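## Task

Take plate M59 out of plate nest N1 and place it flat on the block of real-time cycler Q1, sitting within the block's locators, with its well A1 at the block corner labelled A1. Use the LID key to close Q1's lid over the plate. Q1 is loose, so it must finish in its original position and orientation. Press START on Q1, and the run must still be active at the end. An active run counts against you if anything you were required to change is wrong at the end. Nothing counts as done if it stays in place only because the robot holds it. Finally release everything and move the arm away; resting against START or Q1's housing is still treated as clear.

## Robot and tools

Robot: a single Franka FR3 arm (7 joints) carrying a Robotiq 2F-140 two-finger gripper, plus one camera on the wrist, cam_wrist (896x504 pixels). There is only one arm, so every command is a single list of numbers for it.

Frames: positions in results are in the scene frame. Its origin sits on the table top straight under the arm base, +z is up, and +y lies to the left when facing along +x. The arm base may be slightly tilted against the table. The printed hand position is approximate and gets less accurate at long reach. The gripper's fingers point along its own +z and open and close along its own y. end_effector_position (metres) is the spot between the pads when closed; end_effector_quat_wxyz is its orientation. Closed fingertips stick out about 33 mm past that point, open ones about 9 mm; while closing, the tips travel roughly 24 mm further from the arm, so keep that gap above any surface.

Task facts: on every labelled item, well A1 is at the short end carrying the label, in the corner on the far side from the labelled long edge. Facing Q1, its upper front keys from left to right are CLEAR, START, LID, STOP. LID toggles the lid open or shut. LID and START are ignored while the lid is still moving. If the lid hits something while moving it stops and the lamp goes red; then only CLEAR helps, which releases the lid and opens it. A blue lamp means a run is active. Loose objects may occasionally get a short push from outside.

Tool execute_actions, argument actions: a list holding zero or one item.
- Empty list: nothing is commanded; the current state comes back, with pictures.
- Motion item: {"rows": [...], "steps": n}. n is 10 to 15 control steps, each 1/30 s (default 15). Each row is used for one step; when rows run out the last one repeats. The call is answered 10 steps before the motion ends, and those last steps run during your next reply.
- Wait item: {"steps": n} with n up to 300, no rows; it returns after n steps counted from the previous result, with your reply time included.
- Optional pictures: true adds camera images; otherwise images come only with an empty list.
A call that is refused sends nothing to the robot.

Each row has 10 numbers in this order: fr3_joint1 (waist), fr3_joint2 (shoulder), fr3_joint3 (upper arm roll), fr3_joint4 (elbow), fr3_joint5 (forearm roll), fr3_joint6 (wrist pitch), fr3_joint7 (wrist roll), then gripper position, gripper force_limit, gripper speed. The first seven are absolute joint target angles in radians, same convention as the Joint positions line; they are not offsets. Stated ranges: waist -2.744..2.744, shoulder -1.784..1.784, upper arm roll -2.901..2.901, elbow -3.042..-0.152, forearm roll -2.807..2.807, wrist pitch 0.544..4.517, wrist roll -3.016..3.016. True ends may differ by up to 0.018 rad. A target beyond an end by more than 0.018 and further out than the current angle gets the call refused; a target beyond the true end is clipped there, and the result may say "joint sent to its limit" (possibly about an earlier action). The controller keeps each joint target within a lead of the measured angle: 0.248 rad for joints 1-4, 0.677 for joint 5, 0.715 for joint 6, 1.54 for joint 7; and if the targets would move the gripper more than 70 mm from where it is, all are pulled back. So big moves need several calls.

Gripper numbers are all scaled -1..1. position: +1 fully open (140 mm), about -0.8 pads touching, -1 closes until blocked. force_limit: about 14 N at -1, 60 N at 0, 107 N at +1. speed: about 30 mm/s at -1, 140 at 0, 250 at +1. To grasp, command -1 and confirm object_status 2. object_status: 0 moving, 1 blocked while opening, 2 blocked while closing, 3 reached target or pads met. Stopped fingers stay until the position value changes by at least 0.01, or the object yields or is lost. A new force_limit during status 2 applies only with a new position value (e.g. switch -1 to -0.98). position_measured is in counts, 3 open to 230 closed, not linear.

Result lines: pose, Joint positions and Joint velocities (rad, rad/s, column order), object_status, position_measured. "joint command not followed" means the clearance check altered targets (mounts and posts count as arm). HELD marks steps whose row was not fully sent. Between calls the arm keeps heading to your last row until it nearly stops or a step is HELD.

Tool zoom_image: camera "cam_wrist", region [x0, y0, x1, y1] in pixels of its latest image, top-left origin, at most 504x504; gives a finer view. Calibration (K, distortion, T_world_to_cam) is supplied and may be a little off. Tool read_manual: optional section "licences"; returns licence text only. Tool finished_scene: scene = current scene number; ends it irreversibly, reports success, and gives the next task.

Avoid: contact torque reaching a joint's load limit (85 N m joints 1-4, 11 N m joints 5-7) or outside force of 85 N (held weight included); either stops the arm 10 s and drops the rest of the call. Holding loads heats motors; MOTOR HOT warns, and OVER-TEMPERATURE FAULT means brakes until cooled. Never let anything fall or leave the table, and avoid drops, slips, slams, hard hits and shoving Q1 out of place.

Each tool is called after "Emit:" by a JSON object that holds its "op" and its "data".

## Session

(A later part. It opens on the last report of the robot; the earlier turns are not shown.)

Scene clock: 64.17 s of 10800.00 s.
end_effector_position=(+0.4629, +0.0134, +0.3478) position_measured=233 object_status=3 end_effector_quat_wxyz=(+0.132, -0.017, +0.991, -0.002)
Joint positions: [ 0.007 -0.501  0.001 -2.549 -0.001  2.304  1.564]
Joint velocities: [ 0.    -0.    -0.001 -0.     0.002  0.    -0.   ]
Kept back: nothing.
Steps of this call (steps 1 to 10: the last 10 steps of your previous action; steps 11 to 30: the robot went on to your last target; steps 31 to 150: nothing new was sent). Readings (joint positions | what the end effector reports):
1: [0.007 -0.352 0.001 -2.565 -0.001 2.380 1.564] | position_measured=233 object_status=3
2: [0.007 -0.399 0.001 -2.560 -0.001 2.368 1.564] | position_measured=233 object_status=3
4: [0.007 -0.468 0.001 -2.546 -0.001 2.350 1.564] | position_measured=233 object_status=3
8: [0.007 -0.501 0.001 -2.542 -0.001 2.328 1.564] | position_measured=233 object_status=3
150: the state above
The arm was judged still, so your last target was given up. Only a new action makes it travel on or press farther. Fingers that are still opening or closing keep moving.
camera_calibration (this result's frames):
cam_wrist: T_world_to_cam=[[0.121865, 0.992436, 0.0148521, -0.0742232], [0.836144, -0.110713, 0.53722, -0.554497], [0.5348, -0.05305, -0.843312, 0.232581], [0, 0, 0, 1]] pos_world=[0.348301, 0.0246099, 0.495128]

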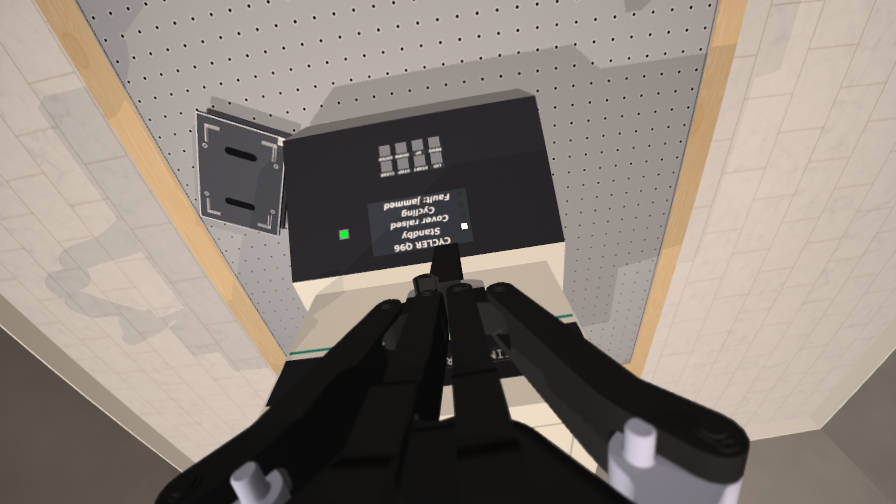

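Emit:
{"op": "execute_actions", "data": {"actions": [{"rows":[[-0.032,-0.3,0,-2.5,0,2.2,1.53,-1,0,0]]}]}}

Emit:
{"op": "execute_actions", "data": {"actions": [{"steps":25}]}}

Emit:
{"op": "execute_actions", "data": {"actions": [{"rows":[[-0.032,-0.141,0,-2.573,0,2.432,1.53,-1,0,0]]}]}}

Emit:
{"op": "execute_actions", "data": {"actions": [{"steps":40}]}}

Emit:
{"op": "execute_actions", "data": {"actions": [{"rows":[[-0.032,-0.12,0,-2.579,0,2.458,1.53,-1,0,0],[-0.032,-0.12,0,-2.579,0,2.458,1.53,-1,0,0],[-0.032,-0.12,0,-2.579,0,2.458,1.53,-1,0,0],[-0.032,-0.12,0,-2.579,0,2.458,1.53,-1,0,0],[-0.032,-0.101,0,-2.585,0,2.484,1.53,-1,0,0]]}]}}

Emit:
{"op": "execute_actions", "data": {"actions": [{"steps":20}]}}

Emit:
{"op": "execute_actions", "data": {"actions": [{"rows":[[-0.032,-0.5,0,-2.55,0,2.3,1.53,-1,0,0]]}]}}

Emit:
{"op": "execute_actions", "data": {"actions": [{"steps":35}], "pictures": true}}

Scene clock: 65.00 s of 10800.00 s.
end_effector_position=(+0.4475, -0.0014, +0.2851) position_measured=233 object_status=3 end_effector_quat_wxyz=(+0.043, -0.006, +0.999, -0.004)
Joint positions: [-0.024 -0.335  0.001 -2.507 -0.001  2.249  1.554]
Joint velocities: [-0.112  0.662 -0.024 -0.025 -0.    -0.314 -0.059]
Steps of this call (steps 1 to 20: nothing new was sent; steps 21 to 25: the first 5 steps of this action). Readings (joint positions | what the end effector reports):
21: [0.002 -0.479 0.003 -2.534 -0.001 2.294 1.562] | position_measured=233 object_status=3
22: [-0.006 -0.437 0.003 -2.517 -0.001 2.284 1.560] | position_measured=233 object_status=3
24: [-0.020 -0.361 0.002 -2.507 -0.001 2.260 1.556] | position_measured=233 object_status=3
25: the state above

Scene clock: 65.83 s of 10800.00 s.
end_effector_position=(+0.4313, -0.0045, +0.2677) position_measured=233 object_status=3 end_effector_quat_wxyz=(+0.006, -0.011, +1.000, -0.003)
Joint positions: [-0.031 -0.3   -0.    -2.502 -0.001  2.204  1.537]
Joint velocities: [-0.    -0.     0.     0.    -0.    -0.003 -0.005]
Kept back: nothing.
Steps of this call (steps 1 to 10: the last 10 steps of your previous action; steps 11 to 25: the robot went on to your last target). Readings (joint positions | what the end effector reports):
1: [-0.027 -0.318 0.000 -2.508 -0.001 2.239 1.552] | position_measured=233 object_status=3
2: [-0.029 -0.308 -0.000 -2.508 -0.001 2.232 1.550] | position_measured=233 object_status=3
4: [-0.030 -0.300 -0.000 -2.507 -0.001 2.222 1.547] | position_measured=233 object_status=3
8: [-0.031 -0.300 -0.000 -2.503 -0.001 2.212 1.543] | position_measured=233 object_status=3
25: the state above

Scene clock: 66.00 s of 10800.00 s.
end_effector_position=(+0.4179, -0.0048, +0.1937) position_measured=233 object_status=3 end_effector_quat_wxyz=(-0.026, -0.011, +1.000, -0.002)
Joint positions: [-0.031 -0.162 -0.    -2.562 -0.001  2.339  1.537]
Joint velocities: [ 0.001  0.515  0.    -0.335  0.001  0.462 -0.001]
Steps of this call (steps 1 to 5: the first 5 steps of this action). Readings (joint positions | what the end effector reports):
1: [-0.031 -0.284 -0.000 -2.505 -0.001 2.236 1.537] | position_measured=233 object_status=3
2: [-0.031 -0.249 -0.000 -2.516 -0.001 2.272 1.537] | position_measured=233 object_status=3
4: [-0.031 -0.183 -0.000 -2.549 -0.001 2.322 1.537] | position_measured=233 object_status=3
5: the state above

Scene clock: 67.33 s of 10800.00 s.
end_effector_position=(+0.4347, -0.0050, +0.1865) position_measured=233 object_status=3 end_effector_quat_wxyz=(+0.001, -0.011, +1.000, -0.003)
Joint positions: [-0.031 -0.14  -0.    -2.574 -0.001  2.428  1.536]
Joint velocities: [ 0.     0.001  0.    -0.001  0.001  0.001 -0.001]
Kept back: nothing.
Steps of this call (steps 1 to 10: the last 10 steps of your previous action; steps 11 to 30: the robot went on to your last target; steps 31 to 40: nothing new was sent). Readings (joint positions | what the end effector reports):
1: [-0.031 -0.149 -0.000 -2.571 -0.001 2.353 1.537] | position_measured=233 object_status=3
2: [-0.031 -0.142 -0.000 -2.575 -0.001 2.365 1.537] | position_measured=233 object_status=3
4: [-0.031 -0.139 -0.000 -2.576 -0.001 2.385 1.537] | position_measured=233 object_status=3
8: [-0.031 -0.140 -0.000 -2.575 -0.001 2.409 1.536] | position_measured=233 object_status=3
40: the state above
The arm was judged still, so your last target was given up. Only a new action makes it travel on or press farther. Fingers that are still opening or closing keep moving.

Scene clock: 67.50 s of 10800.00 s.
end_effector_position=(+0.4351, -0.0051, +0.1790) position_measured=233 object_status=3 end_effector_quat_wxyz=(+0.000, -0.011, +1.000, -0.003)
Joint positions: [-0.031 -0.121 -0.    -2.578 -0.001  2.448  1.536]
Joint velocities: [ 0.001  0.177  0.001 -0.025 -0.     0.21   0.   ]
Steps of this call (steps 1 to 5: the first 5 steps of this action). Readings (joint positions | what the end effector reports):
1: [-0.031 -0.137 -0.000 -2.574 -0.001 2.432 1.536] | position_measured=233 object_status=3
2: [-0.031 -0.133 -0.000 -2.575 -0.001 2.436 1.536] | position_measured=233 object_status=3
4: [-0.031 -0.126 -0.000 -2.577 -0.001 2.442 1.536] | position_measured=233 object_status=3
5: the state above

Scene clock: 68.17 s of 10800.00 s.
end_effector_position=(+0.4336, -0.0051, +0.1714) position_measured=233 object_status=3 end_effector_quat_wxyz=(-0.002, -0.011, +1.000, -0.003)
Joint positions: [-0.031 -0.106 -0.    -2.583 -0.001  2.465  1.536]
Joint velocities: [ 0.001  0.001 -0.    -0.001 -0.    -0.    -0.   ]
Kept back: nothing.
Steps of this call (steps 1 to 10: the last 10 steps of your previous action; steps 11 to 20: the robot went on to your last target). Readings (joint positions | what the end effector reports):
1: [-0.031 -0.115 -0.000 -2.579 -0.001 2.454 1.536] | position_measured=233 object_status=3
2: [-0.031 -0.110 -0.000 -2.581 -0.001 2.459 1.536] | position_measured=233 object_status=3
4: [-0.031 -0.105 -0.000 -2.583 -0.001 2.465 1.536] | position_measured=233 object_status=3
8: [-0.031 -0.105 -0.000 -2.583 -0.001 2.465 1.536] | position_measured=233 object_status=3
20: the state above

Scene clock: 68.33 s of 10800.00 s.
end_effector_position=(+0.4575, -0.0050, +0.2586) position_measured=233 object_status=3 end_effector_quat_wxyz=(+0.068, -0.011, +0.998, -0.005)
Joint positions: [-0.031 -0.304 -0.    -2.57  -0.001  2.392  1.536]
Joint velocities: [ 0.    -1.405 -0.001  0.162 -0.001 -0.291 -0.   ]
Steps of this call (steps 1 to 5: the first 5 steps of this action). Readings (joint positions | what the end effector reports):
1: [-0.031 -0.125 -0.000 -2.587 -0.001 2.447 1.536] | position_measured=233 object_status=3
2: [-0.031 -0.167 -0.000 -2.587 -0.001 2.428 1.536] | position_measured=233 object_status=3
4: [-0.031 -0.258 -0.000 -2.576 -0.001 2.403 1.536] | position_measured=233 object_status=3
5: the state above

Scene clock: 69.50 s of 10800.00 s.
end_effector_position=(+0.4631, -0.0046, +0.3480) position_measured=233 object_status=3 end_effector_quat_wxyz=(+0.132, -0.011, +0.991, -0.006)
Joint positions: [-0.031 -0.501 -0.    -2.548 -0.001  2.304  1.536]
Joint velocities: [ 0.001  0.    -0.001  0.001 -0.    -0.001 -0.   ]
Kept back: nothing.
Steps of this call (steps 1 to 10: the last 10 steps of your previous action; steps 11 to 30: the robot went on to your last target; steps 31 to 35: nothing new was sent). Readings (joint positions | what the end effector reports):
1: [-0.031 -0.352 -0.000 -2.565 -0.001 2.381 1.536] | position_measured=233 object_status=3
2: [-0.031 -0.399 -0.000 -2.560 -0.001 2.368 1.536] | position_measured=233 object_status=3
4: [-0.031 -0.468 -0.000 -2.546 -0.001 2.350 1.536] | position_measured=233 object_status=3
8: [-0.031 -0.501 -0.000 -2.542 -0.001 2.328 1.536] | position_measured=233 object_status=3
35: the state above
The arm was judged still, so your last target was given up. Only a new action makes it travel on or press farther. Fingers that are still opening or closing keep moving.
camera_calibration (this result's frames):
cam_wrist: T_world_to_cam=[[0.133202, 0.991055, 0.00822395, -0.0593882], [0.834617, -0.116643, 0.53834, -0.55648], [0.534483, -0.064844, -0.842688, 0.231558], [0, 0, 0, 1]] pos_world=[0.348595, 0.00896238, 0.495195]

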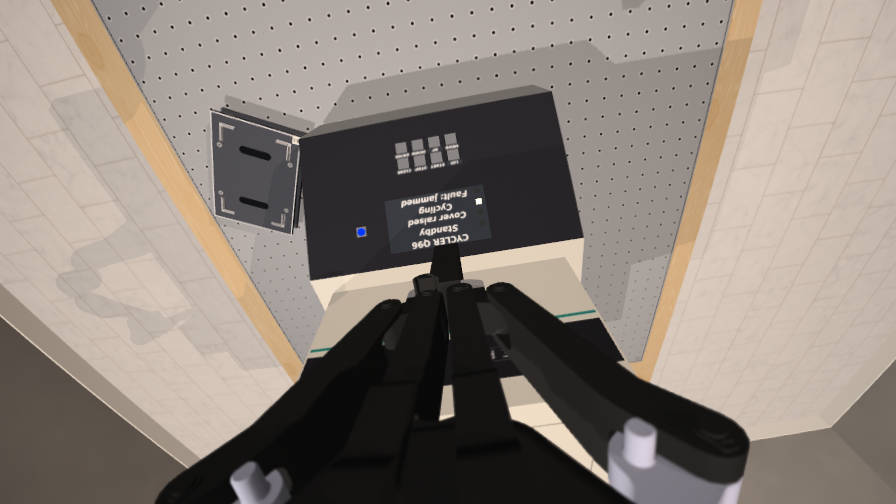

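Emit:
{"op": "finished_scene", "data": {"scene": 2}}

The scene is finished: the task was done.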